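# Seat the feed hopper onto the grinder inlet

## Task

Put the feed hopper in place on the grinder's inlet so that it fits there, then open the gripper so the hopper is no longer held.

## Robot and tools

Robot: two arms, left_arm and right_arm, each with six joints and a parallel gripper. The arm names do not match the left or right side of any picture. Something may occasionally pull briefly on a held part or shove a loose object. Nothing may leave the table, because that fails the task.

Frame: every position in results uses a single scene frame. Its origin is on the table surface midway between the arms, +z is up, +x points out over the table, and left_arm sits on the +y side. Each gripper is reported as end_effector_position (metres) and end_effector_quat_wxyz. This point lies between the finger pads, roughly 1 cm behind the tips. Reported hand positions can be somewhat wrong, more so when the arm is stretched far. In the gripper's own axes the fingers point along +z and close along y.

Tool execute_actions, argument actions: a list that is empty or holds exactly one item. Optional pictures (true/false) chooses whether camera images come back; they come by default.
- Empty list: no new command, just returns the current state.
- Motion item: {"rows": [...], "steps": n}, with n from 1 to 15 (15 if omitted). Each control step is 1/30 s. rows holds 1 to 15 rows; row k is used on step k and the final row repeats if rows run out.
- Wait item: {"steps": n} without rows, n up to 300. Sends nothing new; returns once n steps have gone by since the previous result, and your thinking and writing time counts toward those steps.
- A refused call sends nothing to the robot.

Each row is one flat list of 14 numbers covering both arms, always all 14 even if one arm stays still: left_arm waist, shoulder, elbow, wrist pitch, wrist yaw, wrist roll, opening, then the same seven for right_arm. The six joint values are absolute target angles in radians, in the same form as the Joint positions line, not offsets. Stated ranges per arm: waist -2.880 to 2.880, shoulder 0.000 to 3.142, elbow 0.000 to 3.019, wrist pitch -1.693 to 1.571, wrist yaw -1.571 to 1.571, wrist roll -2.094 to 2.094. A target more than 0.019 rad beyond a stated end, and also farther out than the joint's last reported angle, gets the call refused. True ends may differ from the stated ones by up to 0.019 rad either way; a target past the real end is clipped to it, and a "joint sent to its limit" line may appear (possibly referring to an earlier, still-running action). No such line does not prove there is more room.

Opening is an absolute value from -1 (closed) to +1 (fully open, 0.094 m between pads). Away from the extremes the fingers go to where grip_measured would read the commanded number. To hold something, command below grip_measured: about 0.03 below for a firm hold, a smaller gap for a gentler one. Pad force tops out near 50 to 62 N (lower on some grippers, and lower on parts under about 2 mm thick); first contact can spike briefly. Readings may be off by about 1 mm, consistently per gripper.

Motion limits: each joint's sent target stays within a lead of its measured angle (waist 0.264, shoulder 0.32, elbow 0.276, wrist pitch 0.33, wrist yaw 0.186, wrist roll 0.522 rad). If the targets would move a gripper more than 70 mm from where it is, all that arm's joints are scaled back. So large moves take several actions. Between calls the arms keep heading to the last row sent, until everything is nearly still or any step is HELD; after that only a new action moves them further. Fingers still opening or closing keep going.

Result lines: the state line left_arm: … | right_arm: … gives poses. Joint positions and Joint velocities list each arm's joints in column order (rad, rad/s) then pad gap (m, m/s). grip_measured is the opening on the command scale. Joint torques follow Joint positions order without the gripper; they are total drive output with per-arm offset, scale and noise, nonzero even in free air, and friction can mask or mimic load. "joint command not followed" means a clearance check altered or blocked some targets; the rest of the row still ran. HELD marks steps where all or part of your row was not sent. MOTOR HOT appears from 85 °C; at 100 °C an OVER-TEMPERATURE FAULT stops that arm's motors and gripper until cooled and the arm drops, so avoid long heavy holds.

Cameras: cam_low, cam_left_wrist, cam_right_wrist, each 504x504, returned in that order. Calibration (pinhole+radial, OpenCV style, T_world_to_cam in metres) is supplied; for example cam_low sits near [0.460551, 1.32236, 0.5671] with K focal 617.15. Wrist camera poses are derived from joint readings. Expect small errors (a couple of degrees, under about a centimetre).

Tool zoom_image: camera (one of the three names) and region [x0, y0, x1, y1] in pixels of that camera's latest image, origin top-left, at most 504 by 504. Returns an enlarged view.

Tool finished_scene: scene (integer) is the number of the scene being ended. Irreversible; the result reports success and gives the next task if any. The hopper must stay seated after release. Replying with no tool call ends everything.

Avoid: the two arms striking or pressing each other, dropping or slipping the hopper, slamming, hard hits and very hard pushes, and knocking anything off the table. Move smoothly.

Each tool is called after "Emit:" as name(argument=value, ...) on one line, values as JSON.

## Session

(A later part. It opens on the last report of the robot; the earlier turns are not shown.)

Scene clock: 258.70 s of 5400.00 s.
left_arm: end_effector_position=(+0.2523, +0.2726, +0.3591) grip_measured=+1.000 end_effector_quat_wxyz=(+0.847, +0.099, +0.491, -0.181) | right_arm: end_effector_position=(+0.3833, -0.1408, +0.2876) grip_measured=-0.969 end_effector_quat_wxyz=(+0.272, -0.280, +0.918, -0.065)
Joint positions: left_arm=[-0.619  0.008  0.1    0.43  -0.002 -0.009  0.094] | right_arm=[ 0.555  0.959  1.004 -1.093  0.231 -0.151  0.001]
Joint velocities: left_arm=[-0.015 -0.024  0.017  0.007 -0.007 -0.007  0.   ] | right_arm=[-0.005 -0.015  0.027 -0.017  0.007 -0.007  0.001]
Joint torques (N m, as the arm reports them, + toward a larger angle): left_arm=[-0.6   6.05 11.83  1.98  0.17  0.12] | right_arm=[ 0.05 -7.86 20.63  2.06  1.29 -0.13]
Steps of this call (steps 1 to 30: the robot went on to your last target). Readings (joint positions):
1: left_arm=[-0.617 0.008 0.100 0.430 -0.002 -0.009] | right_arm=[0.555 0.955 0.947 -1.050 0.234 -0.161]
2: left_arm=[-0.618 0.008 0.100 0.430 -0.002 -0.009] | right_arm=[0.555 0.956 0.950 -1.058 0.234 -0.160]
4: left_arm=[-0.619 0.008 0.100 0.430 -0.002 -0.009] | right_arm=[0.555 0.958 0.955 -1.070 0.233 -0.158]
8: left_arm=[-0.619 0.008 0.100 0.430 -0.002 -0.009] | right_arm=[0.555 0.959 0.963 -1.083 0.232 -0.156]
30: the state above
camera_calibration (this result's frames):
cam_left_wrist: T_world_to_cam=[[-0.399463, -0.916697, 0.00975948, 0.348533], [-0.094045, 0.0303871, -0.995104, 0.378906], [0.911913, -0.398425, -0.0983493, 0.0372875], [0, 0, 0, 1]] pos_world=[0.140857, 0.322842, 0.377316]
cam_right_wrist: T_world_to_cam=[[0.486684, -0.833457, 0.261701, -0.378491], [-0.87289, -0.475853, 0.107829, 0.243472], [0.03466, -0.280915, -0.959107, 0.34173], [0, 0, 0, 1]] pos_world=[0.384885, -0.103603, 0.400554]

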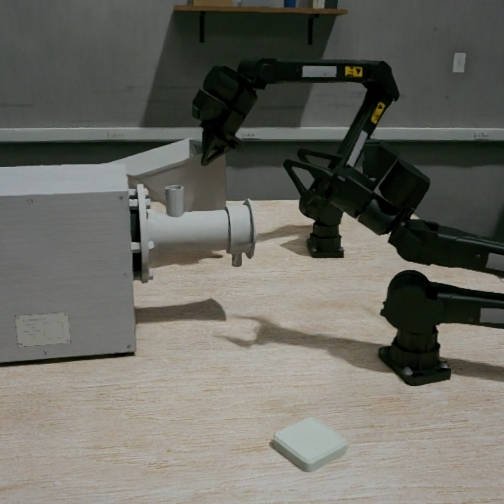

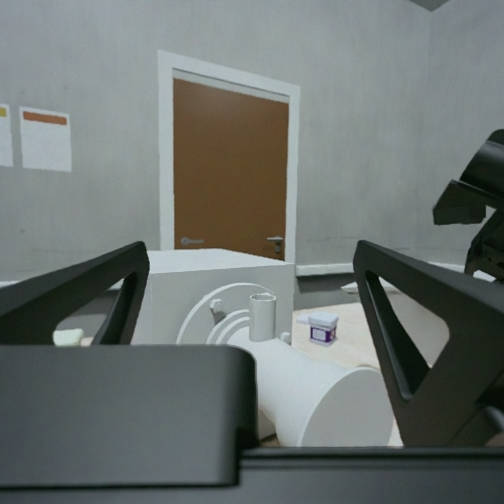

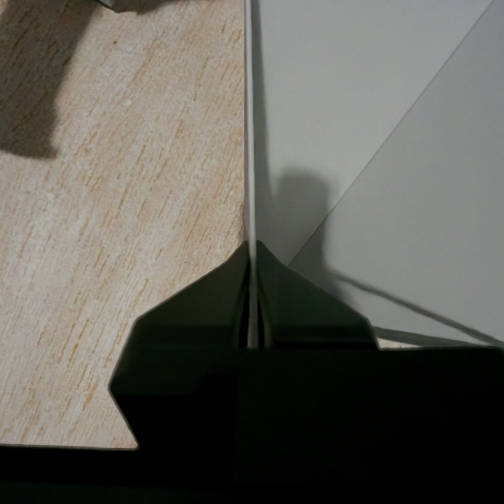

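Emit:
execute_actions(actions=[])

Scene clock: 267.37 s of 5400.00 s.
left_arm: end_effector_position=(+0.2523, +0.2726, +0.3591) grip_measured=+1.000 end_effector_quat_wxyz=(+0.847, +0.099, +0.491, -0.181) | right_arm: end_effector_position=(+0.3867, -0.1390, +0.2984) grip_measured=-0.969 end_effector_quat_wxyz=(+0.282, -0.278, +0.916, -0.063)
Joint positions: left_arm=[-0.619  0.008  0.1    0.43  -0.002 -0.009  0.094] | right_arm=[ 0.555  0.959  1.026 -1.094  0.231 -0.151  0.001]
Joint velocities: left_arm=[-0.015 -0.005  0.002 -0.002  0.022  0.007  0.   ] | right_arm=[-0.005 -0.015  0.017  0.007  0.022 -0.022 -0.   ]
Joint torques (N m, as the arm reports them, + toward a larger angle): left_arm=[-0.53  6.   11.85  2.    0.17  0.13] | right_arm=[ 0.02 -8.04 20.76  2.2   1.37 -0.15]
Steps of this call (steps 1 to 30: the robot went on to your last target; steps 31 to 90: nothing new was sent; then 5.67 s passed at rest). Readings (joint positions):
1: left_arm=[-0.619 0.008 0.100 0.430 -0.002 -0.009] | right_arm=[0.555 0.959 1.006 -1.093 0.231 -0.151]
2: left_arm=[-0.619 0.008 0.100 0.430 -0.002 -0.009] | right_arm=[0.555 0.959 1.007 -1.093 0.231 -0.151]
4: left_arm=[-0.619 0.008 0.100 0.430 -0.002 -0.009] | right_arm=[0.555 0.959 1.010 -1.093 0.231 -0.151]
8: left_arm=[-0.619 0.008 0.100 0.430 -0.002 -0.009] | right_arm=[0.555 0.959 1.014 -1.094 0.231 -0.151]
90: the state above
All arms were judged still, so your last target was given up. Only a new action makes them travel on or press farther. Fingers that are still opening or closing keep moving.
camera_calibration (this result's frames):
cam_left_wrist: T_world_to_cam=[[-0.399463, -0.916697, 0.00975948, 0.348533], [-0.094045, 0.0303871, -0.995104, 0.378906], [0.911913, -0.398425, -0.0983493, 0.0372875], [0, 0, 0, 1]] pos_world=[0.140857, 0.322842, 0.377316]
cam_right_wrist: T_world_to_cam=[[0.481957, -0.836058, 0.262154, -0.380084], [-0.874651, -0.476822, 0.0873282, 0.252769], [0.051989, -0.271381, -0.961067, 0.347713], [0, 0, 0, 1]] pos_world=[0.386191, -0.102884, 0.411742]

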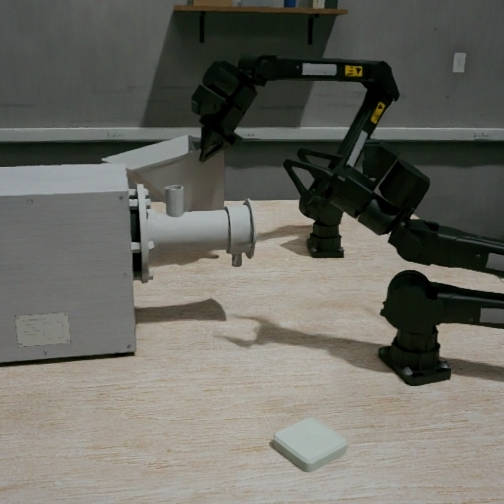

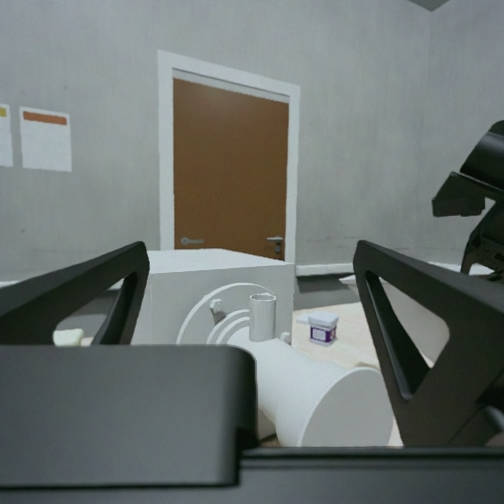

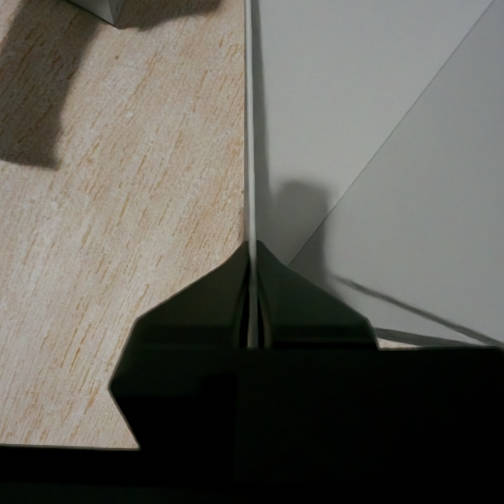

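Emit:
execute_actions(actions=[{"rows":[[-0.63,0.02,0.12,0.45,0,0,1,0.555,0.93,1.5,-1.2,0.285,-0.2,-1]]}], pictures=false)

Emit:
execute_actions(actions=[{"steps":45}], pictures=false)

Scene clock: 270.97 s of 5400.00 s.
left_arm: end_effector_position=(+0.2523, +0.2726, +0.3591) grip_measured=+1.000 end_effector_quat_wxyz=(+0.847, +0.099, +0.491, -0.181) | right_arm: end_effector_position=(+0.3783, -0.1434, +0.3144) grip_measured=-0.969 end_effector_quat_wxyz=(+0.251, -0.283, +0.923, -0.068)
Joint positions: left_arm=[-0.619  0.008  0.1    0.43  -0.002 -0.009  0.094] | right_arm=[ 0.555  0.977  1.099 -1.214  0.23  -0.149  0.001]
Joint velocities: left_arm=[-0.005 -0.005 -0.017  0.007 -0.051  0.022  0.   ] | right_arm=[-0.015  0.005  0.095 -0.037 -0.022  0.022  0.001]
Joint torques (N m, as the arm reports them, + toward a larger angle): left_arm=[-0.6   6.12 11.85  2.    0.16  0.13] | right_arm=[ 0.08 -7.73 20.39  1.89  1.33 -0.15]
Steps of this call (steps 1 to 90: nothing new was sent; then 0.10 s passed at rest; steps 91 to 105: all 15 steps of this action). Readings (joint positions):
91: left_arm=[-0.619 0.008 0.100 0.430 -0.002 -0.009] | right_arm=[0.555 0.961 1.030 -1.106 0.231 -0.151]
92: left_arm=[-0.619 0.008 0.100 0.430 -0.002 -0.009] | right_arm=[0.555 0.965 1.038 -1.124 0.230 -0.151]
94: left_arm=[-0.619 0.008 0.100 0.430 -0.002 -0.009] | right_arm=[0.555 0.971 1.054 -1.160 0.230 -0.149]
98: left_arm=[-0.619 0.008 0.100 0.430 -0.002 -0.009] | right_arm=[0.555 0.975 1.072 -1.197 0.230 -0.149]
105: the state above

Scene clock: 272.47 s of 5400.00 s.
left_arm: end_effector_position=(+0.2523, +0.2726, +0.3591) grip_measured=+1.000 end_effector_quat_wxyz=(+0.847, +0.099, +0.491, -0.181) | right_arm: end_effector_position=(+0.3919, -0.1359, +0.3720) grip_measured=-0.969 end_effector_quat_wxyz=(+0.299, -0.272, +0.913, -0.057)
Joint positions: left_arm=[-0.619  0.008  0.1    0.43  -0.002 -0.009  0.094] | right_arm=[ 0.555  0.984  1.223 -1.23   0.23  -0.144  0.001]
Joint velocities: left_arm=[-0.005 -0.005 -0.002  0.002 -0.007 -0.095  0.   ] | right_arm=[-0.015 -0.005  0.037 -0.002 -0.066  0.022 -0.001]
Joint torques (N m, as the arm reports them, + toward a larger angle): left_arm=[-0.6   5.98 11.83  1.98  0.17  0.12] | right_arm=[ 0.05 -7.86 20.47  2.34  1.28 -0.15]
Steps of this call (steps 1 to 45: the robot went on to your last target). Readings (joint positions):
1: left_arm=[-0.619 0.008 0.100 0.430 -0.002 -0.009] | right_arm=[0.555 0.977 1.103 -1.215 0.230 -0.149]
2: left_arm=[-0.619 0.008 0.100 0.430 -0.002 -0.009] | right_arm=[0.555 0.977 1.107 -1.216 0.230 -0.149]
4: left_arm=[-0.619 0.008 0.100 0.430 -0.002 -0.009] | right_arm=[0.555 0.978 1.115 -1.218 0.230 -0.149]
8: left_arm=[-0.619 0.008 0.100 0.430 -0.002 -0.009] | right_arm=[0.555 0.978 1.130 -1.219 0.230 -0.149]
45: the state above

Works with tucked wrist. Continue.

Emit:
execute_actions(actions=[{"rows":[[-0.63,0.02,0.12,0.45,0,0,1,0.555,0.97,1.85,-1.52,0.285,-0.2,-1]]}], pictures=false)

Emit:
execute_actions(actions=[{"steps":90}])

Scene clock: 274.03 s of 5400.00 s.
left_arm: end_effector_position=(+0.2523, +0.2726, +0.3591) grip_measured=+1.000 end_effector_quat_wxyz=(+0.847, +0.099, +0.491, -0.181) | right_arm: end_effector_position=(+0.3584, -0.1545, +0.4159) grip_measured=-0.969 end_effector_quat_wxyz=(+0.232, -0.285, +0.927, -0.073)
Joint positions: left_arm=[-0.619  0.008  0.1    0.43  -0.002 -0.009  0.094] | right_arm=[ 0.555  1.013  1.408 -1.529  0.231 -0.145  0.001]
Joint velocities: left_arm=[ 0.005 -0.015  0.007  0.007 -0.022  0.022  0.   ] | right_arm=[-0.005 -0.005  0.315 -0.051 -0.022 -0.051  0.   ]
Joint torques (N m, as the arm reports them, + toward a larger angle): left_arm=[-0.5   6.13 11.85  1.97  0.17  0.13] | right_arm=[ 0.03 -7.78 19.12  1.85  1.41 -0.21]
Steps of this call (steps 1 to 30: the robot went on to your last target; steps 31 to 32: nothing new was sent; steps 33 to 47: all 15 steps of this action). Readings (joint positions):
33: left_arm=[-0.619 0.008 0.100 0.430 -0.002 -0.009] | right_arm=[0.555 0.988 1.256 -1.264 0.230 -0.143]
34: left_arm=[-0.619 0.008 0.100 0.430 -0.002 -0.009] | right_arm=[0.555 0.997 1.275 -1.319 0.230 -0.145]
36: left_arm=[-0.619 0.008 0.100 0.430 -0.002 -0.009] | right_arm=[0.555 1.009 1.308 -1.399 0.230 -0.145]
40: left_arm=[-0.619 0.008 0.100 0.430 -0.002 -0.009] | right_arm=[0.555 1.013 1.341 -1.493 0.232 -0.145]
47: the state above

Scene clock: 277.03 s of 5400.00 s.
left_arm: end_effector_position=(+0.2523, +0.2726, +0.3591) grip_measured=+1.000 end_effector_quat_wxyz=(+0.847, +0.099, +0.491, -0.181) | right_arm: end_effector_position=(+0.3561, -0.1604, +0.5625) grip_measured=-0.969 end_effector_quat_wxyz=(+0.375, -0.251, +0.891, -0.053)
Joint positions: left_arm=[-0.619  0.008  0.1    0.43  -0.002 -0.009  0.094] | right_arm=[ 0.555  1.014  1.734 -1.549  0.256 -0.145  0.001]
Joint velocities: left_arm=[-0.005 -0.005 -0.027 -0.002  0.037  0.051  0.   ] | right_arm=[-0.005 -0.015  0.012  0.007  0.022  0.022 -0.001]
Joint torques (N m, as the arm reports them, + toward a larger angle): left_arm=[-0.62  6.08 11.83  1.99  0.17  0.13] | right_arm=[-0.02 -8.17 17.87  3.32  1.38 -0.39]
Steps of this call (steps 1 to 60: the robot went on to your last target; steps 61 to 90: nothing new was sent). Readings (joint positions):
1: left_arm=[-0.619 0.008 0.100 0.430 -0.002 -0.009] | right_arm=[0.555 1.013 1.418 -1.531 0.231 -0.145]
2: left_arm=[-0.619 0.008 0.100 0.430 -0.002 -0.009] | right_arm=[0.555 1.013 1.430 -1.532 0.231 -0.145]
4: left_arm=[-0.619 0.008 0.100 0.430 -0.002 -0.009] | right_arm=[0.555 1.013 1.452 -1.534 0.231 -0.145]
8: left_arm=[-0.619 0.008 0.100 0.430 -0.002 -0.009] | right_arm=[0.555 1.013 1.496 -1.537 0.231 -0.145]
90: the state above
All arms were judged still, so your last target was given up. Only a new action makes them travel on or press farther. Fingers that are still opening or closing keep moving.
camera_calibration (this result's frames):
cam_left_wrist: T_world_to_cam=[[-0.399463, -0.916697, 0.00975948, 0.348533], [-0.094045, 0.0303871, -0.995104, 0.378906], [0.911913, -0.398425, -0.0983493, 0.0372875], [0, 0, 0, 1]] pos_world=[0.140857, 0.322842, 0.377316]
cam_right_wrist: T_world_to_cam=[[0.416223, -0.866675, 0.275015, -0.441281], [-0.881364, -0.458903, -0.11227, 0.310313], [0.223507, -0.195658, -0.954862, 0.544907], [0, 0, 0, 1]] pos_world=[0.33538, -0.133427, 0.676509]

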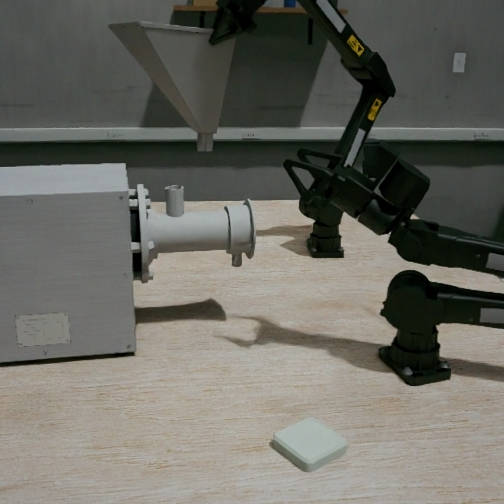

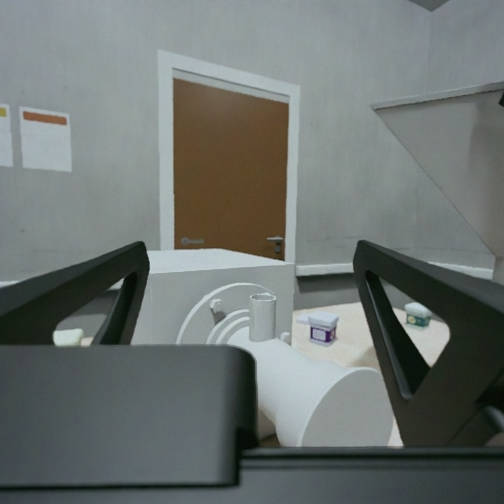

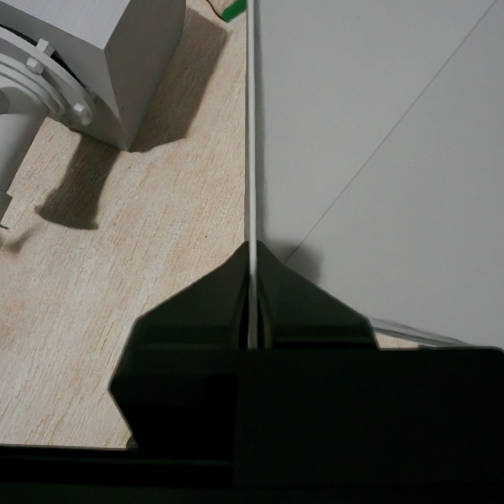

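Emit:
zoom_image(camera="cam_low", region=[140,110,260,230])

Region (140, 110, 260, 230) of cam_low's 504x504 image, scaled by 4.200, with more detail than that image has.

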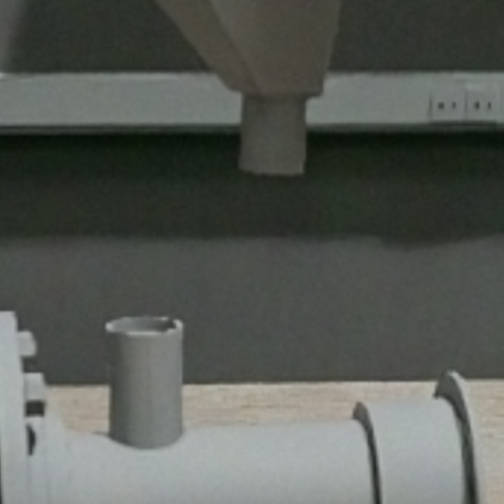

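Emit:
execute_actions(actions=[{"rows":[[-0.63,0.02,0.12,0.45,0,0,1,0.6,0.97,1.85,-1.52,0.285,-0.2,-1],[-0.63,0.02,0.12,0.45,0,0,1,0.64,0.97,1.85,-1.52,0.285,-0.2,-1],[-0.63,0.02,0.12,0.45,0,0,1,0.68,0.97,1.85,-1.52,0.285,-0.2,-1],[-0.63,0.02,0.12,0.45,0,0,1,0.72,0.97,1.85,-1.52,0.285,-0.2,-1],[-0.63,0.02,0.12,0.45,0,0,1,0.76,0.97,1.85,-1.52,0.285,-0.2,-1],[-0.63,0.02,0.12,0.45,0,0,1,0.8,0.97,1.85,-1.52,0.285,-0.2,-1],[-0.63,0.02,0.12,0.45,0,0,1,0.84,0.97,1.85,-1.52,0.285,-0.2,-1],[-0.63,0.02,0.12,0.45,0,0,1,0.88,0.97,1.85,-1.52,0.285,-0.2,-1],[-0.63,0.02,0.12,0.45,0,0,1,0.92,0.97,1.85,-1.52,0.285,-0.2,-1],[-0.63,0.02,0.12,0.45,0,0,1,0.96,0.97,1.85,-1.52,0.285,-0.2,-1],[-0.63,0.02,0.12,0.45,0,0,1,1.0,0.97,1.85,-1.52,0.285,-0.2,-1],[-0.63,0.02,0.12,0.45,0,0,1,1.03,0.97,1.85,-1.52,0.285,-0.2,-1],[-0.63,0.02,0.12,0.45,0,0,1,1.06,0.97,1.85,-1.52,0.285,-0.2,-1],[-0.63,0.02,0.12,0.45,0,0,1,1.09,0.97,1.85,-1.52,0.285,-0.2,-1]]}], pictures=false)

Emit:
execute_actions(actions=[{"rows":[[-0.63,0.02,0.12,0.45,0,0,1,1.09,1.0,1.95,-1.52,0.285,-0.2,-1],[-0.63,0.02,0.12,0.45,0,0,1,1.09,1.03,2.0,-1.52,0.285,-0.2,-1],[-0.63,0.02,0.12,0.45,0,0,1,1.09,1.06,2.04,-1.52,0.285,-0.2,-1],[-0.63,0.02,0.12,0.45,0,0,1,1.09,1.09,2.07,-1.53,0.285,-0.2,-1],[-0.63,0.02,0.12,0.45,0,0,1,1.09,1.12,2.1,-1.54,0.285,-0.2,-1],[-0.63,0.02,0.12,0.45,0,0,1,1.09,1.15,2.13,-1.55,0.285,-0.2,-1],[-0.63,0.02,0.12,0.45,0,0,1,1.09,1.18,2.16,-1.56,0.285,-0.2,-1],[-0.63,0.02,0.12,0.45,0,0,1,1.09,1.21,2.19,-1.57,0.285,-0.2,-1],[-0.63,0.02,0.12,0.45,0,0,1,1.09,1.24,2.22,-1.58,0.285,-0.2,-1],[-0.63,0.02,0.12,0.45,0,0,1,1.09,1.27,2.25,-1.58,0.285,-0.2,-1],[-0.63,0.02,0.12,0.45,0,0,1,1.09,1.3,2.25,-1.58,0.285,-0.2,-1]]}], pictures=false)

Emit:
execute_actions(actions=[{"steps":30}])

Scene clock: 287.47 s of 5400.00 s.
left_arm: end_effector_position=(+0.2523, +0.2726, +0.3591) grip_measured=+1.000 end_effector_quat_wxyz=(+0.847, +0.099, +0.491, -0.181) | right_arm: end_effector_position=(+0.2557, -0.0227, +0.5620) grip_measured=-0.969 end_effector_quat_wxyz=(+0.374, -0.471, +0.798, +0.048)
Joint positions: left_arm=[-0.619  0.008  0.1    0.43  -0.002 -0.009  0.094] | right_arm=[ 1.07   1.015  1.735 -1.551  0.247 -0.145  0.001]
Joint velocities: left_arm=[ 0.015  0.005 -0.002 -0.017 -0.037  0.037  0.   ] | right_arm=[ 0.884 -0.005  0.002 -0.007 -0.154 -0.081  0.   ]
Joint torques (N m, as the arm reports them, + toward a larger angle): left_arm=[-0.52  6.07 11.85  1.98  0.16  0.13] | right_arm=[-2.48 -8.02 17.86  3.36  2.01 -0.41]
Steps of this call (steps 1 to 90: nothing new was sent; then 6.93 s passed at rest; steps 91 to 105: all 15 steps of this action). Readings (joint positions):
91: left_arm=[-0.619 0.008 0.100 0.430 -0.002 -0.009] | right_arm=[0.558 1.014 1.734 -1.549 0.258 -0.145]
92: left_arm=[-0.619 0.008 0.100 0.430 -0.002 -0.009] | right_arm=[0.568 1.014 1.734 -1.549 0.264 -0.145]
94: left_arm=[-0.619 0.008 0.100 0.430 -0.002 -0.009] | right_arm=[0.612 1.014 1.734 -1.549 0.279 -0.145]
98: left_arm=[-0.619 0.008 0.100 0.430 -0.002 -0.009] | right_arm=[0.766 1.014 1.735 -1.551 0.274 -0.145]
105: the state above

Scene clock: 287.97 s of 5400.00 s.
left_arm: end_effector_position=(+0.2523, +0.2726, +0.3591) grip_measured=+1.000 end_effector_quat_wxyz=(+0.847, +0.099, +0.491, -0.181) | right_arm: end_effector_position=(+0.3024, +0.0642, +0.6348) grip_measured=-0.970 end_effector_quat_wxyz=(+0.406, -0.468, +0.783, +0.057)
Joint positions: left_arm=[-0.619  0.008  0.1    0.43  -0.002 -0.009  0.094] | right_arm=[ 1.092  1.332  2.176 -1.602  0.268 -0.152  0.001]
Joint velocities: left_arm=[-0.005  0.005  0.012 -0.012  0.037  0.022  0.   ] | right_arm=[ 0.005  0.21  -0.002  0.012 -0.11  -0.037 -0.   ]
Joint torques (N m, as the arm reports them, + toward a larger angle): left_arm=[-0.51  6.1  11.84  1.98  0.16  0.12] | right_arm=[ -0.14 -12.4   13.81   3.     1.05  -0.33]
Steps of this call (steps 1 to 15: all 15 steps of this action). Readings (joint positions):
1: left_arm=[-0.619 0.008 0.100 0.430 -0.002 -0.009] | right_arm=[1.094 1.017 1.739 -1.553 0.238 -0.145]
2: left_arm=[-0.619 0.008 0.100 0.430 -0.002 -0.009] | right_arm=[1.108 1.023 1.751 -1.557 0.227 -0.145]
4: left_arm=[-0.619 0.008 0.100 0.430 -0.002 -0.009] | right_arm=[1.116 1.051 1.794 -1.569 0.219 -0.138]
8: left_arm=[-0.619 0.008 0.100 0.430 -0.002 -0.009] | right_arm=[1.108 1.156 1.952 -1.595 0.250 -0.136]
15: the state above

Scene clock: 288.97 s of 5400.00 s.
left_arm: end_effector_position=(+0.2523, +0.2726, +0.3591) grip_measured=+1.000 end_effector_quat_wxyz=(+0.847, +0.099, +0.491, -0.181) | right_arm: end_effector_position=(+0.3080, +0.0767, +0.6212) grip_measured=-0.970 end_effector_quat_wxyz=(+0.390, -0.474, +0.788, +0.054)
Joint positions: left_arm=[-0.619  0.008  0.1    0.43  -0.002 -0.009  0.094] | right_arm=[ 1.092  1.362  2.176 -1.609  0.259 -0.149  0.001]
Joint velocities: left_arm=[-0.005 -0.005  0.007  0.017  0.007 -0.022  0.   ] | right_arm=[-0.005 -0.015 -0.007  0.012  0.007 -0.007  0.001]
Joint torques (N m, as the arm reports them, + toward a larger angle): left_arm=[-0.58  6.15 11.85  1.99  0.17  0.13] | right_arm=[ -0.35 -14.54  13.95   3.39   1.23  -0.36]
Steps of this call (steps 1 to 30: the robot went on to your last target). Readings (joint positions):
1: left_arm=[-0.619 0.008 0.100 0.430 -0.002 -0.009] | right_arm=[1.092 1.341 2.176 -1.604 0.264 -0.152]
2: left_arm=[-0.619 0.008 0.100 0.430 -0.002 -0.009] | right_arm=[1.092 1.348 2.176 -1.607 0.259 -0.151]
4: left_arm=[-0.619 0.008 0.100 0.430 -0.002 -0.009] | right_arm=[1.092 1.359 2.176 -1.609 0.255 -0.149]
8: left_arm=[-0.619 0.008 0.100 0.430 -0.002 -0.009] | right_arm=[1.092 1.363 2.176 -1.609 0.256 -0.149]
30: the state above
All arms were judged still, so your last target was given up. Only a new action makes them travel on or press farther. Fingers that are still opening or closing keep moving.
camera_calibration (this result's frames):
cam_left_wrist: T_world_to_cam=[[-0.399463, -0.916697, 0.00975948, 0.348533], [-0.094045, 0.0303871, -0.995104, 0.378906], [0.911913, -0.398425, -0.0983493, 0.0372875], [0, 0, 0, 1]] pos_world=[0.140857, 0.322842, 0.377316]
cam_right_wrist: T_world_to_cam=[[0.795718, -0.538137, 0.277924, -0.375711], [-0.519044, -0.842362, -0.144981, 0.321388], [0.312132, -0.0288909, -0.949599, 0.614722], [0, 0, 0, 1]] pos_world=[0.273899, 0.0863007, 0.734754]

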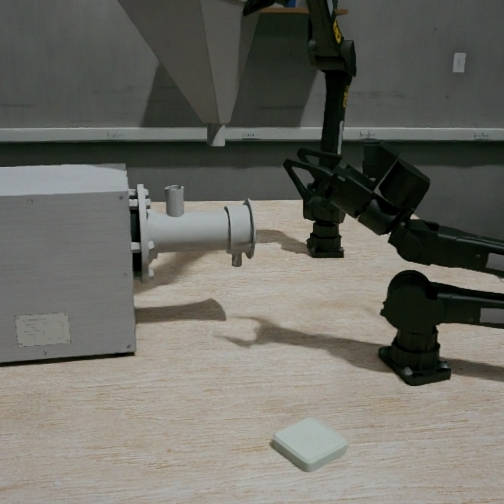

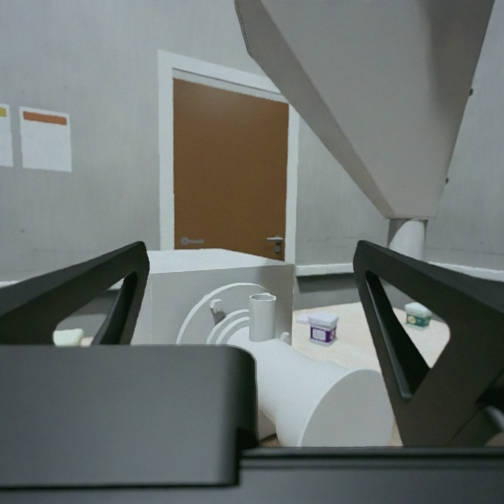

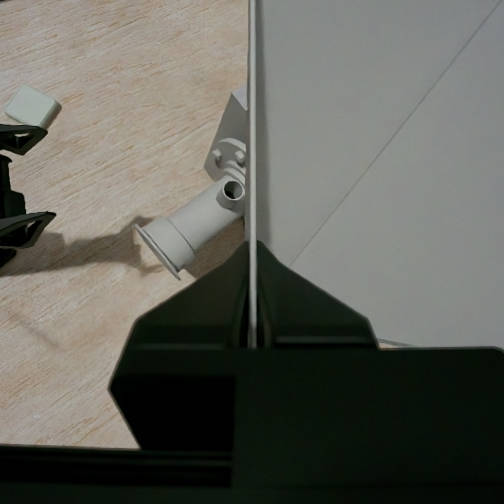

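Emit:
execute_actions(actions=[{"rows":[[-0.63,0.02,0.12,0.45,0,0,1,1.09,1.32,2.28,-1.58,0.285,-0.2,-1],[-0.63,0.02,0.12,0.45,0,0,1,1.09,1.34,2.3,-1.58,0.285,-0.2,-1],[-0.63,0.02,0.12,0.45,0,0,1,1.09,1.36,2.32,-1.58,0.285,-0.2,-1],[-0.63,0.02,0.12,0.45,0,0,1,1.09,1.385,2.34,-1.58,0.285,-0.2,-1],[-0.63,0.02,0.12,0.45,0,0,1,1.09,1.41,2.36,-1.58,0.285,-0.2,-1],[-0.63,0.02,0.12,0.45,0,0,1,1.09,1.435,2.38,-1.58,0.285,-0.2,-1],[-0.63,0.02,0.12,0.45,0,0,1,1.09,1.46,2.4,-1.58,0.285,-0.2,-1],[-0.63,0.02,0.12,0.45,0,0,1,1.09,1.485,2.42,-1.58,0.285,-0.2,-1],[-0.63,0.02,0.12,0.45,0,0,1,1.09,1.51,2.44,-1.58,0.285,-0.2,-1],[-0.63,0.02,0.12,0.45,0,0,1,1.09,1.535,2.46,-1.58,0.285,-0.2,-1],[-0.63,0.02,0.12,0.45,0,0,1,1.09,1.56,2.48,-1.58,0.285,-0.2,-1],[-0.63,0.02,0.12,0.45,0,0,1,1.09,1.58,2.5,-1.58,0.285,-0.2,-1],[-0.63,0.02,0.12,0.45,0,0,1,1.09,1.6,2.52,-1.58,0.285,-0.2,-1],[-0.63,0.02,0.12,0.45,0,0,1,1.09,1.615,2.54,-1.58,0.285,-0.2,-1],[-0.63,0.02,0.12,0.45,0,0,1,1.09,1.63,2.56,-1.58,0.285,-0.2,-1]]}], pictures=false)

Emit:
execute_actions(actions=[{"steps":25}])

Scene clock: 300.03 s of 5400.00 s.
left_arm: end_effector_position=(+0.2523, +0.2726, +0.3591) grip_measured=+1.000 end_effector_quat_wxyz=(+0.847, +0.099, +0.491, -0.181) | right_arm: end_effector_position=(+0.3568, +0.1584, +0.6132) grip_measured=-0.970 end_effector_quat_wxyz=(+0.389, -0.473, +0.788, +0.051)
Joint positions: left_arm=[-0.619  0.008  0.1    0.43  -0.002 -0.009  0.094] | right_arm=[ 1.092  1.618  2.439 -1.62   0.264 -0.149  0.001]
Joint velocities: left_arm=[-0.005  0.005 -0.017  0.007  0.081 -0.037  0.   ] | right_arm=[-0.005  0.747  0.403  0.002 -0.022  0.037 -0.001]
Joint torques (N m, as the arm reports them, + toward a larger angle): left_arm=[-0.57  6.09 11.88  1.99  0.17  0.13] | right_arm=[ -0.09 -16.71  16.02   3.8    1.04  -0.35]
Steps of this call (steps 1 to 90: nothing new was sent; then 7.57 s passed at rest; steps 91 to 105: all 15 steps of this action). Readings (joint positions):
91: left_arm=[-0.619 0.008 0.100 0.430 -0.002 -0.009] | right_arm=[1.092 1.362 2.176 -1.609 0.259 -0.149]
92: left_arm=[-0.619 0.008 0.100 0.430 -0.002 -0.009] | right_arm=[1.092 1.363 2.178 -1.610 0.259 -0.149]
94: left_arm=[-0.619 0.008 0.100 0.430 -0.002 -0.009] | right_arm=[1.092 1.376 2.199 -1.616 0.259 -0.149]
98: left_arm=[-0.619 0.008 0.100 0.430 -0.002 -0.009] | right_arm=[1.092 1.444 2.296 -1.620 0.262 -0.149]
105: the state above

Scene clock: 300.87 s of 5400.00 s.
left_arm: end_effector_position=(+0.2523, +0.2726, +0.3591) grip_measured=+1.000 end_effector_quat_wxyz=(+0.847, +0.099, +0.491, -0.181) | right_arm: end_effector_position=(+0.3822, +0.2104, +0.5486) grip_measured=-0.970 end_effector_quat_wxyz=(+0.338, -0.492, +0.801, +0.038)
Joint positions: left_arm=[-0.619  0.008  0.1    0.43  -0.002 -0.009  0.094] | right_arm=[ 1.092  1.747  2.454 -1.62   0.238 -0.143  0.001]
Joint velocities: left_arm=[-0.005  0.005 -0.017 -0.012  0.007 -0.037  0.   ] | right_arm=[-0.005  0.005 -0.007 -0.002 -0.022  0.037  0.   ]
Joint torques (N m, as the arm reports them, + toward a larger angle): left_arm=[-0.59  6.03 11.86  1.98  0.17  0.12] | right_arm=[  0.22 -21.66  13.18   2.86   1.29  -0.22]
Steps of this call (steps 1 to 25: the robot went on to your last target). Readings (joint positions):
1: left_arm=[-0.619 0.008 0.100 0.430 -0.002 -0.009] | right_arm=[1.092 1.642 2.450 -1.620 0.264 -0.149]
2: left_arm=[-0.619 0.008 0.100 0.430 -0.002 -0.009] | right_arm=[1.092 1.662 2.454 -1.620 0.264 -0.149]
4: left_arm=[-0.619 0.008 0.100 0.430 -0.002 -0.009] | right_arm=[1.092 1.694 2.454 -1.620 0.259 -0.151]
8: left_arm=[-0.619 0.008 0.100 0.430 -0.002 -0.009] | right_arm=[1.092 1.735 2.454 -1.620 0.243 -0.148]
25: the state above
camera_calibration (this result's frames):
cam_left_wrist: T_world_to_cam=[[-0.399463, -0.916697, 0.00975948, 0.348533], [-0.094045, 0.0303871, -0.995104, 0.378906], [0.911913, -0.398425, -0.0983493, 0.0372875], [0, 0, 0, 1]] pos_world=[0.140857, 0.322842, 0.377316]
cam_right_wrist: T_world_to_cam=[[0.821083, -0.506594, 0.263031, -0.350862], [-0.518035, -0.854856, -0.0293335, 0.400829], [0.239714, -0.112174, -0.964341, 0.579804], [0, 0, 0, 1]] pos_world=[0.356743, 0.229946, 0.663174]

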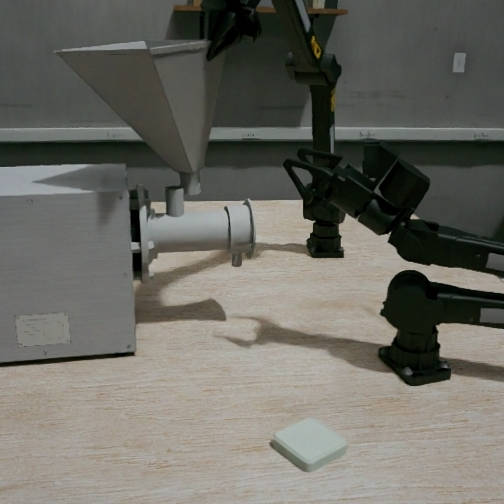

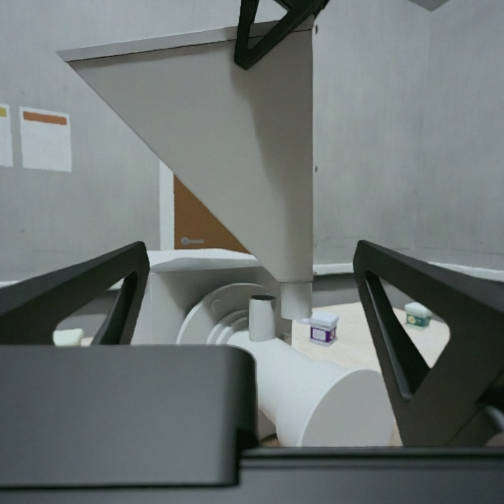

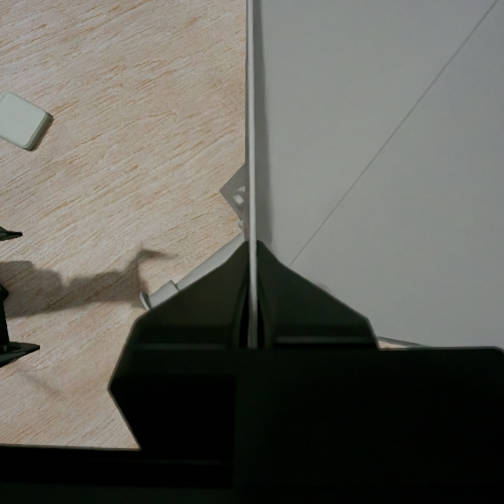

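Emit:
execute_actions(actions=[{"rows":[[-0.63,0.02,0.12,0.45,0,0,1,1.09,1.5,2.38,-1.6,0.285,-0.2,-1]]}], pictures=false)

Emit:
execute_actions(actions=[{"steps":30}])

Scene clock: 307.40 s of 5400.00 s.
left_arm: end_effector_position=(+0.2523, +0.2726, +0.3591) grip_measured=+1.000 end_effector_quat_wxyz=(+0.847, +0.099, +0.491, -0.181) | right_arm: end_effector_position=(+0.3719, +0.1975, +0.4958) grip_measured=-0.970 end_effector_quat_wxyz=(+0.274, -0.508, +0.816, +0.013)
Joint positions: left_arm=[-0.619  0.008  0.1    0.43  -0.002 -0.009  0.094] | right_arm=[ 1.092  1.702  2.283 -1.639  0.223 -0.132  0.001]
Joint velocities: left_arm=[-0.005 -0.015 -0.027  0.007 -0.095 -0.037  0.   ] | right_arm=[-0.005  0.015 -0.071  0.002 -0.051  0.022 -0.001]
Joint torques (N m, as the arm reports them, + toward a larger angle): left_arm=[-0.63  6.   11.84  1.98  0.17  0.12] | right_arm=[ -0.07 -23.15  12.5    2.39   1.3   -0.19]
Steps of this call (steps 1 to 15: the robot went on to your last target; steps 16 to 90: nothing new was sent; then 3.03 s passed at rest; steps 91 to 105: all 15 steps of this action). Readings (joint positions):
91: left_arm=[-0.619 0.008 0.100 0.430 -0.002 -0.009] | right_arm=[1.092 1.744 2.442 -1.618 0.238 -0.141]
92: left_arm=[-0.619 0.008 0.100 0.430 -0.002 -0.009] | right_arm=[1.092 1.732 2.419 -1.618 0.238 -0.141]
94: left_arm=[-0.619 0.008 0.100 0.430 -0.002 -0.009] | right_arm=[1.092 1.715 2.378 -1.621 0.236 -0.141]
98: left_arm=[-0.619 0.008 0.100 0.430 -0.002 -0.009] | right_arm=[1.092 1.702 2.324 -1.638 0.233 -0.133]
105: the state above

Scene clock: 308.40 s of 5400.00 s.
left_arm: end_effector_position=(+0.2523, +0.2726, +0.3591) grip_measured=+1.000 end_effector_quat_wxyz=(+0.847, +0.099, +0.491, -0.181) | right_arm: end_effector_position=(+0.3716, +0.1977, +0.4914) grip_measured=-0.970 end_effector_quat_wxyz=(+0.269, -0.510, +0.817, +0.012)
Joint positions: left_arm=[-0.619  0.008  0.1    0.43  -0.002 -0.009  0.094] | right_arm=[ 1.092  1.702  2.273 -1.639  0.222 -0.132  0.001]
Joint velocities: left_arm=[-0.005  0.005 -0.002 -0.012 -0.037 -0.051  0.   ] | right_arm=[ 0.005  0.015 -0.012  0.002  0.007 -0.066 -0.001]
Joint torques (N m, as the arm reports them, + toward a larger angle): left_arm=[-0.63  6.03 11.89  1.99  0.17  0.12] | right_arm=[ -0.02 -22.97  12.3    2.26   1.23  -0.16]
Steps of this call (steps 1 to 15: the robot went on to your last target; steps 16 to 30: nothing new was sent). Readings (joint positions):
1: left_arm=[-0.619 0.008 0.100 0.430 -0.002 -0.009] | right_arm=[1.092 1.702 2.280 -1.639 0.223 -0.132]
2: left_arm=[-0.619 0.008 0.100 0.430 -0.002 -0.009] | right_arm=[1.092 1.702 2.278 -1.639 0.222 -0.132]
4: left_arm=[-0.619 0.008 0.100 0.430 -0.002 -0.009] | right_arm=[1.092 1.702 2.275 -1.639 0.222 -0.132]
8: left_arm=[-0.619 0.008 0.100 0.430 -0.002 -0.009] | right_arm=[1.092 1.702 2.273 -1.639 0.222 -0.132]
30: the state above
All arms were judged still, so your last target was given up. Only a new action makes them travel on or press farther. Fingers that are still opening or closing keep moving.
camera_calibration (this result's frames):
cam_left_wrist: T_world_to_cam=[[-0.399463, -0.916697, 0.00975948, 0.348533], [-0.094045, 0.0303871, -0.995104, 0.378906], [0.911913, -0.398425, -0.0983493, 0.0372875], [0, 0, 0, 1]] pos_world=[0.140857, 0.322842, 0.377316]
cam_right_wrist: T_world_to_cam=[[0.845323, -0.474931, 0.244683, -0.339766], [-0.513062, -0.849364, 0.123889, 0.304585], [0.148986, -0.230264, -0.961656, 0.581483], [0, 0, 0, 1]] pos_world=[0.35685, 0.231232, 0.604587]

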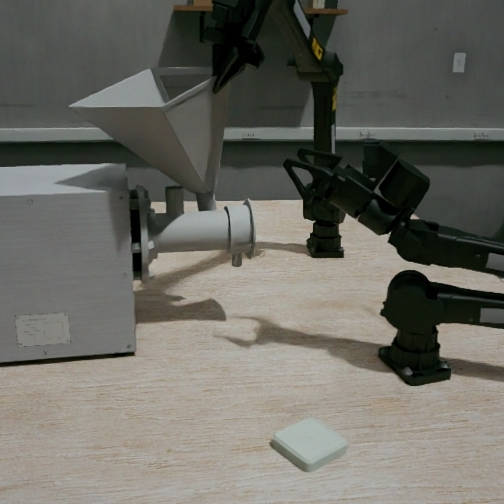

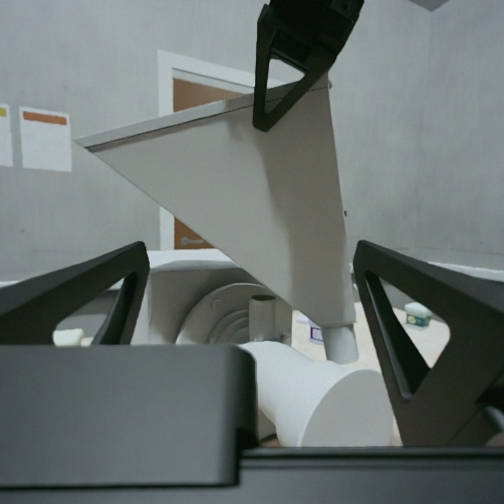

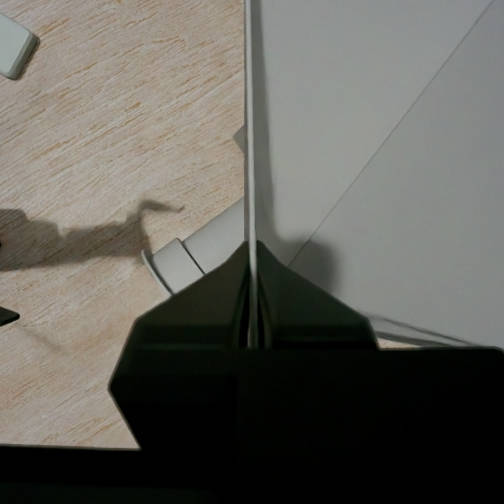

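Emit:
execute_actions(actions=[{"rows":[[-0.63,0.02,0.12,0.45,0,0,1,1.09,1.3,2.13,-1.6,0.285,-0.2,-1]]}], pictures=false)

Emit:
execute_actions(actions=[{"steps":30}])

Scene clock: 315.90 s of 5400.00 s.
left_arm: end_effector_position=(+0.2523, +0.2726, +0.3591) grip_measured=+1.000 end_effector_quat_wxyz=(+0.847, +0.099, +0.491, -0.181) | right_arm: end_effector_position=(+0.3472, +0.1613, +0.4403) grip_measured=-0.970 end_effector_quat_wxyz=(+0.205, -0.526, +0.825, -0.012)
Joint positions: left_arm=[-0.619  0.008  0.1    0.43  -0.002 -0.009  0.094] | right_arm=[ 1.092  1.598  2.03  -1.64   0.206 -0.133  0.001]
Joint velocities: left_arm=[ 0.005 -0.015 -0.007 -0.012 -0.051  0.007  0.   ] | right_arm=[-0.015 -0.054 -0.144 -0.002 -0.066 -0.037  0.   ]
Joint torques (N m, as the arm reports them, + toward a larger angle): left_arm=[-0.55  6.06 11.87  1.97  0.17  0.13] | right_arm=[ -0.05 -22.69  12.69   1.9    1.29  -0.13]
Steps of this call (steps 1 to 90: nothing new was sent; then 4.00 s passed at rest; steps 91 to 105: all 15 steps of this action). Readings (joint positions):
91: left_arm=[-0.619 0.008 0.100 0.430 -0.002 -0.009] | right_arm=[1.092 1.697 2.257 -1.635 0.222 -0.132]
92: left_arm=[-0.619 0.008 0.100 0.430 -0.002 -0.009] | right_arm=[1.092 1.681 2.226 -1.631 0.223 -0.136]
94: left_arm=[-0.619 0.008 0.100 0.430 -0.002 -0.009] | right_arm=[1.092 1.654 2.170 -1.631 0.221 -0.136]
98: left_arm=[-0.619 0.008 0.100 0.430 -0.002 -0.009] | right_arm=[1.092 1.620 2.089 -1.640 0.214 -0.133]
105: the state above

Scene clock: 316.90 s of 5400.00 s.
left_arm: end_effector_position=(+0.2523, +0.2726, +0.3591) grip_measured=+1.000 end_effector_quat_wxyz=(+0.847, +0.099, +0.491, -0.181) | right_arm: end_effector_position=(+0.3412, +0.1517, +0.4446) grip_measured=-0.970 end_effector_quat_wxyz=(+0.207, -0.526, +0.825, -0.010)
Joint positions: left_arm=[-0.619  0.008  0.1    0.43  -0.002 -0.009  0.094] | right_arm=[ 1.092  1.567  2.004 -1.64   0.204 -0.133  0.001]
Joint velocities: left_arm=[ 0.005 -0.005 -0.007 -0.002 -0.022 -0.037  0.   ] | right_arm=[-0.015 -0.024  0.002 -0.012 -0.007 -0.022 -0.   ]
Joint torques (N m, as the arm reports them, + toward a larger angle): left_arm=[-0.66  6.05 11.85  1.98  0.17  0.13] | right_arm=[  0.   -21.78  12.64   1.9    1.33  -0.13]
Steps of this call (steps 1 to 30: the robot went on to your last target). Readings (joint positions):
1: left_arm=[-0.619 0.008 0.100 0.430 -0.002 -0.009] | right_arm=[1.092 1.597 2.025 -1.640 0.205 -0.133]
2: left_arm=[-0.619 0.008 0.100 0.430 -0.002 -0.009] | right_arm=[1.092 1.595 2.022 -1.640 0.205 -0.133]
4: left_arm=[-0.619 0.008 0.100 0.430 -0.002 -0.009] | right_arm=[1.092 1.593 2.015 -1.640 0.204 -0.133]
8: left_arm=[-0.619 0.008 0.100 0.430 -0.002 -0.009] | right_arm=[1.092 1.589 2.009 -1.640 0.204 -0.133]
30: the state above
camera_calibration (this result's frames):
cam_left_wrist: T_world_to_cam=[[-0.399463, -0.916697, 0.00975948, 0.348533], [-0.094045, 0.0303871, -0.995104, 0.378906], [0.911913, -0.398425, -0.0983493, 0.0372875], [0, 0, 0, 1]] pos_world=[0.140857, 0.322842, 0.377316]
cam_right_wrist: T_world_to_cam=[[0.868123, -0.442795, 0.224265, -0.328056], [-0.490934, -0.832567, 0.256547, 0.186641], [0.073118, -0.332813, -0.940154, 0.562328], [0, 0, 0, 1]] pos_world=[0.335305, 0.19728, 0.554364]

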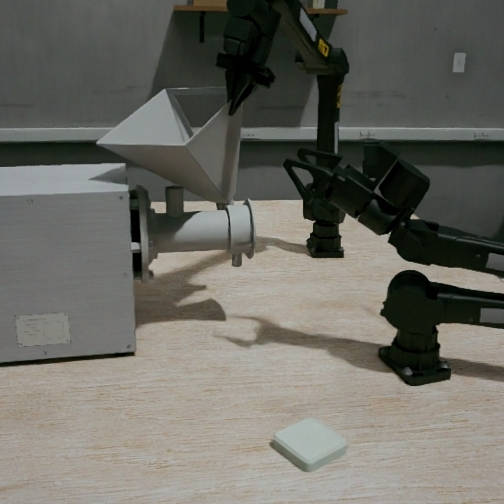

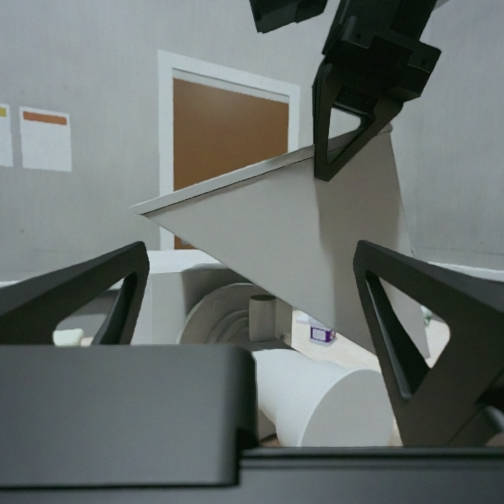

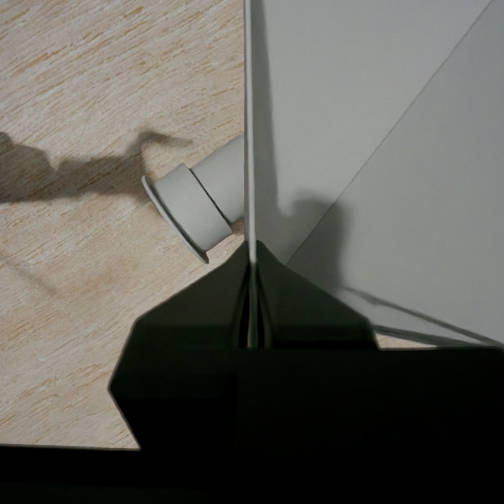

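Creeping back. Hold elbow near, retract shoulder.

Emit:
execute_actions(actions=[{"rows":[[-0.63,0.02,0.12,0.45,0,0,1,1.09,1.2,2.04,-1.6,0.285,-0.2,-1]]}], pictures=false)

Emit:
execute_actions(actions=[{"steps":75}], pictures=false)

Scene clock: 318.87 s of 5400.00 s.
left_arm: end_effector_position=(+0.2523, +0.2726, +0.3591) grip_measured=+1.000 end_effector_quat_wxyz=(+0.847, +0.099, +0.491, -0.181) | right_arm: end_effector_position=(+0.3215, +0.1180, +0.4615) grip_measured=-0.970 end_effector_quat_wxyz=(+0.219, -0.523, +0.824, -0.004)
Joint positions: left_arm=[-0.619  0.008  0.1    0.43  -0.002 -0.009  0.094] | right_arm=[ 1.092  1.461  1.925 -1.64   0.204 -0.132  0.001]
Joint velocities: left_arm=[-0.005 -0.005 -0.012 -0.017  0.007 -0.037  0.   ] | right_arm=[-0.005 -0.122 -0.051  0.002  0.051 -0.051  0.001]
Joint torques (N m, as the arm reports them, + toward a larger angle): left_arm=[-0.63  6.03 11.87  1.96  0.17  0.13] | right_arm=[  0.06 -19.62  12.69   2.01   1.39  -0.14]
Steps of this call (steps 1 to 44: the robot went on to your last target; steps 45 to 59: all 15 steps of this action). Readings (joint positions):
45: left_arm=[-0.619 0.008 0.100 0.430 -0.002 -0.009] | right_arm=[1.092 1.532 2.000 -1.640 0.204 -0.133]
46: left_arm=[-0.619 0.008 0.100 0.430 -0.002 -0.009] | right_arm=[1.092 1.527 1.991 -1.640 0.204 -0.133]
48: left_arm=[-0.619 0.008 0.100 0.430 -0.002 -0.009] | right_arm=[1.092 1.515 1.973 -1.640 0.204 -0.132]
52: left_arm=[-0.619 0.008 0.100 0.430 -0.002 -0.009] | right_arm=[1.092 1.492 1.943 -1.640 0.204 -0.132]
59: the state above

Scene clock: 321.37 s of 5400.00 s.
left_arm: end_effector_position=(+0.2523, +0.2726, +0.3591) grip_measured=+1.000 end_effector_quat_wxyz=(+0.847, +0.099, +0.491, -0.181) | right_arm: end_effector_position=(+0.3002, +0.0720, +0.5224) grip_measured=-0.970 end_effector_quat_wxyz=(+0.284, -0.505, +0.815, +0.013)
Joint positions: left_arm=[-0.619  0.008  0.1    0.43  -0.002 -0.009  0.094] | right_arm=[ 1.092  1.323  1.924 -1.64   0.234 -0.132  0.001]
Joint velocities: left_arm=[-0.005 -0.005 -0.002 -0.012 -0.066  0.007  0.   ] | right_arm=[ 0.005  0.015  0.002 -0.002 -0.007  0.007 -0.001]
Joint torques (N m, as the arm reports them, + toward a larger angle): left_arm=[-0.62  6.06 11.86  2.    0.17  0.12] | right_arm=[ -0.08 -16.21  14.57   2.74   1.52  -0.28]
Steps of this call (steps 1 to 60: the robot went on to your last target; steps 61 to 75: nothing new was sent). Readings (joint positions):
1: left_arm=[-0.619 0.008 0.100 0.430 -0.002 -0.009] | right_arm=[1.092 1.457 1.924 -1.640 0.204 -0.132]
2: left_arm=[-0.619 0.008 0.100 0.430 -0.002 -0.009] | right_arm=[1.092 1.453 1.924 -1.640 0.204 -0.132]
4: left_arm=[-0.619 0.008 0.100 0.430 -0.002 -0.009] | right_arm=[1.092 1.445 1.924 -1.640 0.204 -0.132]
8: left_arm=[-0.619 0.008 0.100 0.430 -0.002 -0.009] | right_arm=[1.092 1.428 1.924 -1.640 0.204 -0.132]
75: the state above
All arms were judged still, so your last target was given up. Only a new action makes them travel on or press farther. Fingers that are still opening or closing keep moving.

Emit:
execute_actions(actions=[{"rows":[[-0.63,0.02,0.12,0.45,0,0,1,1.09,1.26,2.2,-1.6,0.285,-0.2,-1]],"steps":15}], pictures=false)

Emit:
execute_actions(actions=[{"rows":[[-0.63,0.02,0.12,0.45,0,0,1,1.09,1.27,2.3,-1.6,0.285,-0.2,-1],[-0.63,0.02,0.12,0.45,0,0,1,1.09,1.28,2.33,-1.6,0.285,-0.2,-1],[-0.63,0.02,0.12,0.45,0,0,1,1.09,1.29,2.36,-1.6,0.285,-0.2,-1],[-0.63,0.02,0.12,0.45,0,0,1,1.09,1.3,2.39,-1.6,0.285,-0.2,-1],[-0.63,0.02,0.12,0.45,0,0,1,1.09,1.31,2.42,-1.6,0.285,-0.2,-1],[-0.63,0.02,0.12,0.45,0,0,1,1.09,1.32,2.45,-1.6,0.285,-0.2,-1],[-0.63,0.02,0.12,0.45,0,0,1,1.09,1.33,2.48,-1.6,0.285,-0.2,-1],[-0.63,0.02,0.12,0.45,0,0,1,1.09,1.34,2.51,-1.6,0.285,-0.2,-1],[-0.63,0.02,0.12,0.45,0,0,1,1.09,1.35,2.54,-1.6,0.285,-0.2,-1],[-0.63,0.02,0.12,0.45,0,0,1,1.09,1.36,2.56,-1.6,0.285,-0.2,-1]],"steps":15}], pictures=false)

Emit:
execute_actions(actions=[{"steps":60}], pictures=false)

Scene clock: 328.90 s of 5400.00 s.
left_arm: end_effector_position=(+0.2523, +0.2726, +0.3591) grip_measured=+1.000 end_effector_quat_wxyz=(+0.847, +0.099, +0.491, -0.181) | right_arm: end_effector_position=(+0.3003, +0.0727, +0.5496) grip_measured=-0.970 end_effector_quat_wxyz=(+0.310, -0.497, +0.810, +0.028)
Joint positions: left_arm=[-0.619  0.008  0.1    0.43  -0.002 -0.009  0.094] | right_arm=[ 1.092  1.328  1.991 -1.64   0.232 -0.132  0.001]
Joint velocities: left_arm=[-0.005 -0.005 -0.007  0.007 -0.066 -0.007  0.   ] | right_arm=[-0.005  0.015  0.09   0.007 -0.037 -0.007 -0.   ]
Joint torques (N m, as the arm reports them, + toward a larger angle): left_arm=[-0.63  6.   11.86  1.97  0.16  0.13] | right_arm=[ -0.08 -12.97  17.63   2.83   1.44  -0.27]
Steps of this call (steps 1 to 90: nothing new was sent; then 4.03 s passed at rest; steps 91 to 105: all 15 steps of this action). Readings (joint positions):
91: left_arm=[-0.619 0.008 0.100 0.430 -0.002 -0.009] | right_arm=[1.092 1.323 1.926 -1.640 0.233 -0.132]
92: left_arm=[-0.619 0.008 0.100 0.430 -0.002 -0.009] | right_arm=[1.092 1.325 1.930 -1.640 0.233 -0.132]
94: left_arm=[-0.619 0.008 0.100 0.430 -0.002 -0.009] | right_arm=[1.092 1.327 1.939 -1.640 0.232 -0.132]
98: left_arm=[-0.619 0.008 0.100 0.430 -0.002 -0.009] | right_arm=[1.092 1.328 1.959 -1.640 0.232 -0.132]
105: the state above

Scene clock: 329.40 s of 5400.00 s.
left_arm: end_effector_position=(+0.2523, +0.2726, +0.3591) grip_measured=+1.000 end_effector_quat_wxyz=(+0.847, +0.099, +0.491, -0.181) | right_arm: end_effector_position=(+0.3124, +0.0925, +0.6050) grip_measured=-0.970 end_effector_quat_wxyz=(+0.362, -0.480, +0.797, +0.055)
Joint positions: left_arm=[-0.619  0.008  0.1    0.43  -0.002 -0.009  0.094] | right_arm=[ 1.092  1.411  2.202 -1.643  0.234 -0.132  0.001]
Joint velocities: left_arm=[ 0.005  0.005 -0.017 -0.022  0.051 -0.051  0.   ] | right_arm=[ 0.005  0.132  0.325 -0.002  0.051  0.022 -0.002]
Joint torques (N m, as the arm reports them, + toward a larger angle): left_arm=[-0.56  6.1  11.86  1.98  0.16  0.12] | right_arm=[ -0.35 -13.43  16.63   2.84   1.21  -0.22]
Steps of this call (steps 1 to 15: all 15 steps of this action). Readings (joint positions):
1: left_arm=[-0.619 0.008 0.100 0.430 -0.002 -0.009] | right_arm=[1.092 1.329 1.996 -1.640 0.232 -0.132]
2: left_arm=[-0.619 0.008 0.100 0.430 -0.002 -0.009] | right_arm=[1.092 1.330 2.003 -1.641 0.232 -0.132]
4: left_arm=[-0.619 0.008 0.100 0.430 -0.002 -0.009] | right_arm=[1.092 1.336 2.023 -1.643 0.232 -0.132]
8: left_arm=[-0.619 0.008 0.100 0.430 -0.002 -0.009] | right_arm=[1.092 1.360 2.084 -1.643 0.232 -0.132]
15: the state above

Scene clock: 331.40 s of 5400.00 s.
left_arm: end_effector_position=(+0.2523, +0.2726, +0.3591) grip_measured=+1.000 end_effector_quat_wxyz=(+0.847, +0.099, +0.491, -0.181) | right_arm: end_effector_position=(+0.3081, +0.0843, +0.6605) grip_measured=-0.970 end_effector_quat_wxyz=(+0.412, -0.457, +0.784, +0.084)
Joint positions: left_arm=[-0.619  0.008  0.1    0.43  -0.002 -0.009  0.094] | right_arm=[ 1.092  1.435  2.365 -1.657  0.237 -0.121  0.001]
Joint velocities: left_arm=[-0.015 -0.005  0.007  0.007 -0.007  0.022  0.   ] | right_arm=[-0.015 -0.005  0.017  0.002 -0.022 -0.022  0.   ]
Joint torques (N m, as the arm reports them, + toward a larger angle): left_arm=[-0.57  6.13 11.84  2.    0.17  0.13] | right_arm=[ -0.05 -13.19  15.7    3.52   1.22  -0.29]
Steps of this call (steps 1 to 60: the robot went on to your last target). Readings (joint positions):
1: left_arm=[-0.619 0.008 0.100 0.430 -0.002 -0.009] | right_arm=[1.092 1.415 2.212 -1.644 0.234 -0.132]
2: left_arm=[-0.619 0.008 0.100 0.430 -0.002 -0.009] | right_arm=[1.092 1.418 2.221 -1.644 0.234 -0.132]
4: left_arm=[-0.619 0.008 0.100 0.430 -0.002 -0.009] | right_arm=[1.092 1.424 2.238 -1.644 0.234 -0.131]
8: left_arm=[-0.619 0.008 0.100 0.430 -0.002 -0.009] | right_arm=[1.092 1.430 2.264 -1.647 0.234 -0.129]
60: the state above
All arms were judged still, so your last target was given up. Only a new action makes them travel on or press farther. Fingers that are still opening or closing keep moving.


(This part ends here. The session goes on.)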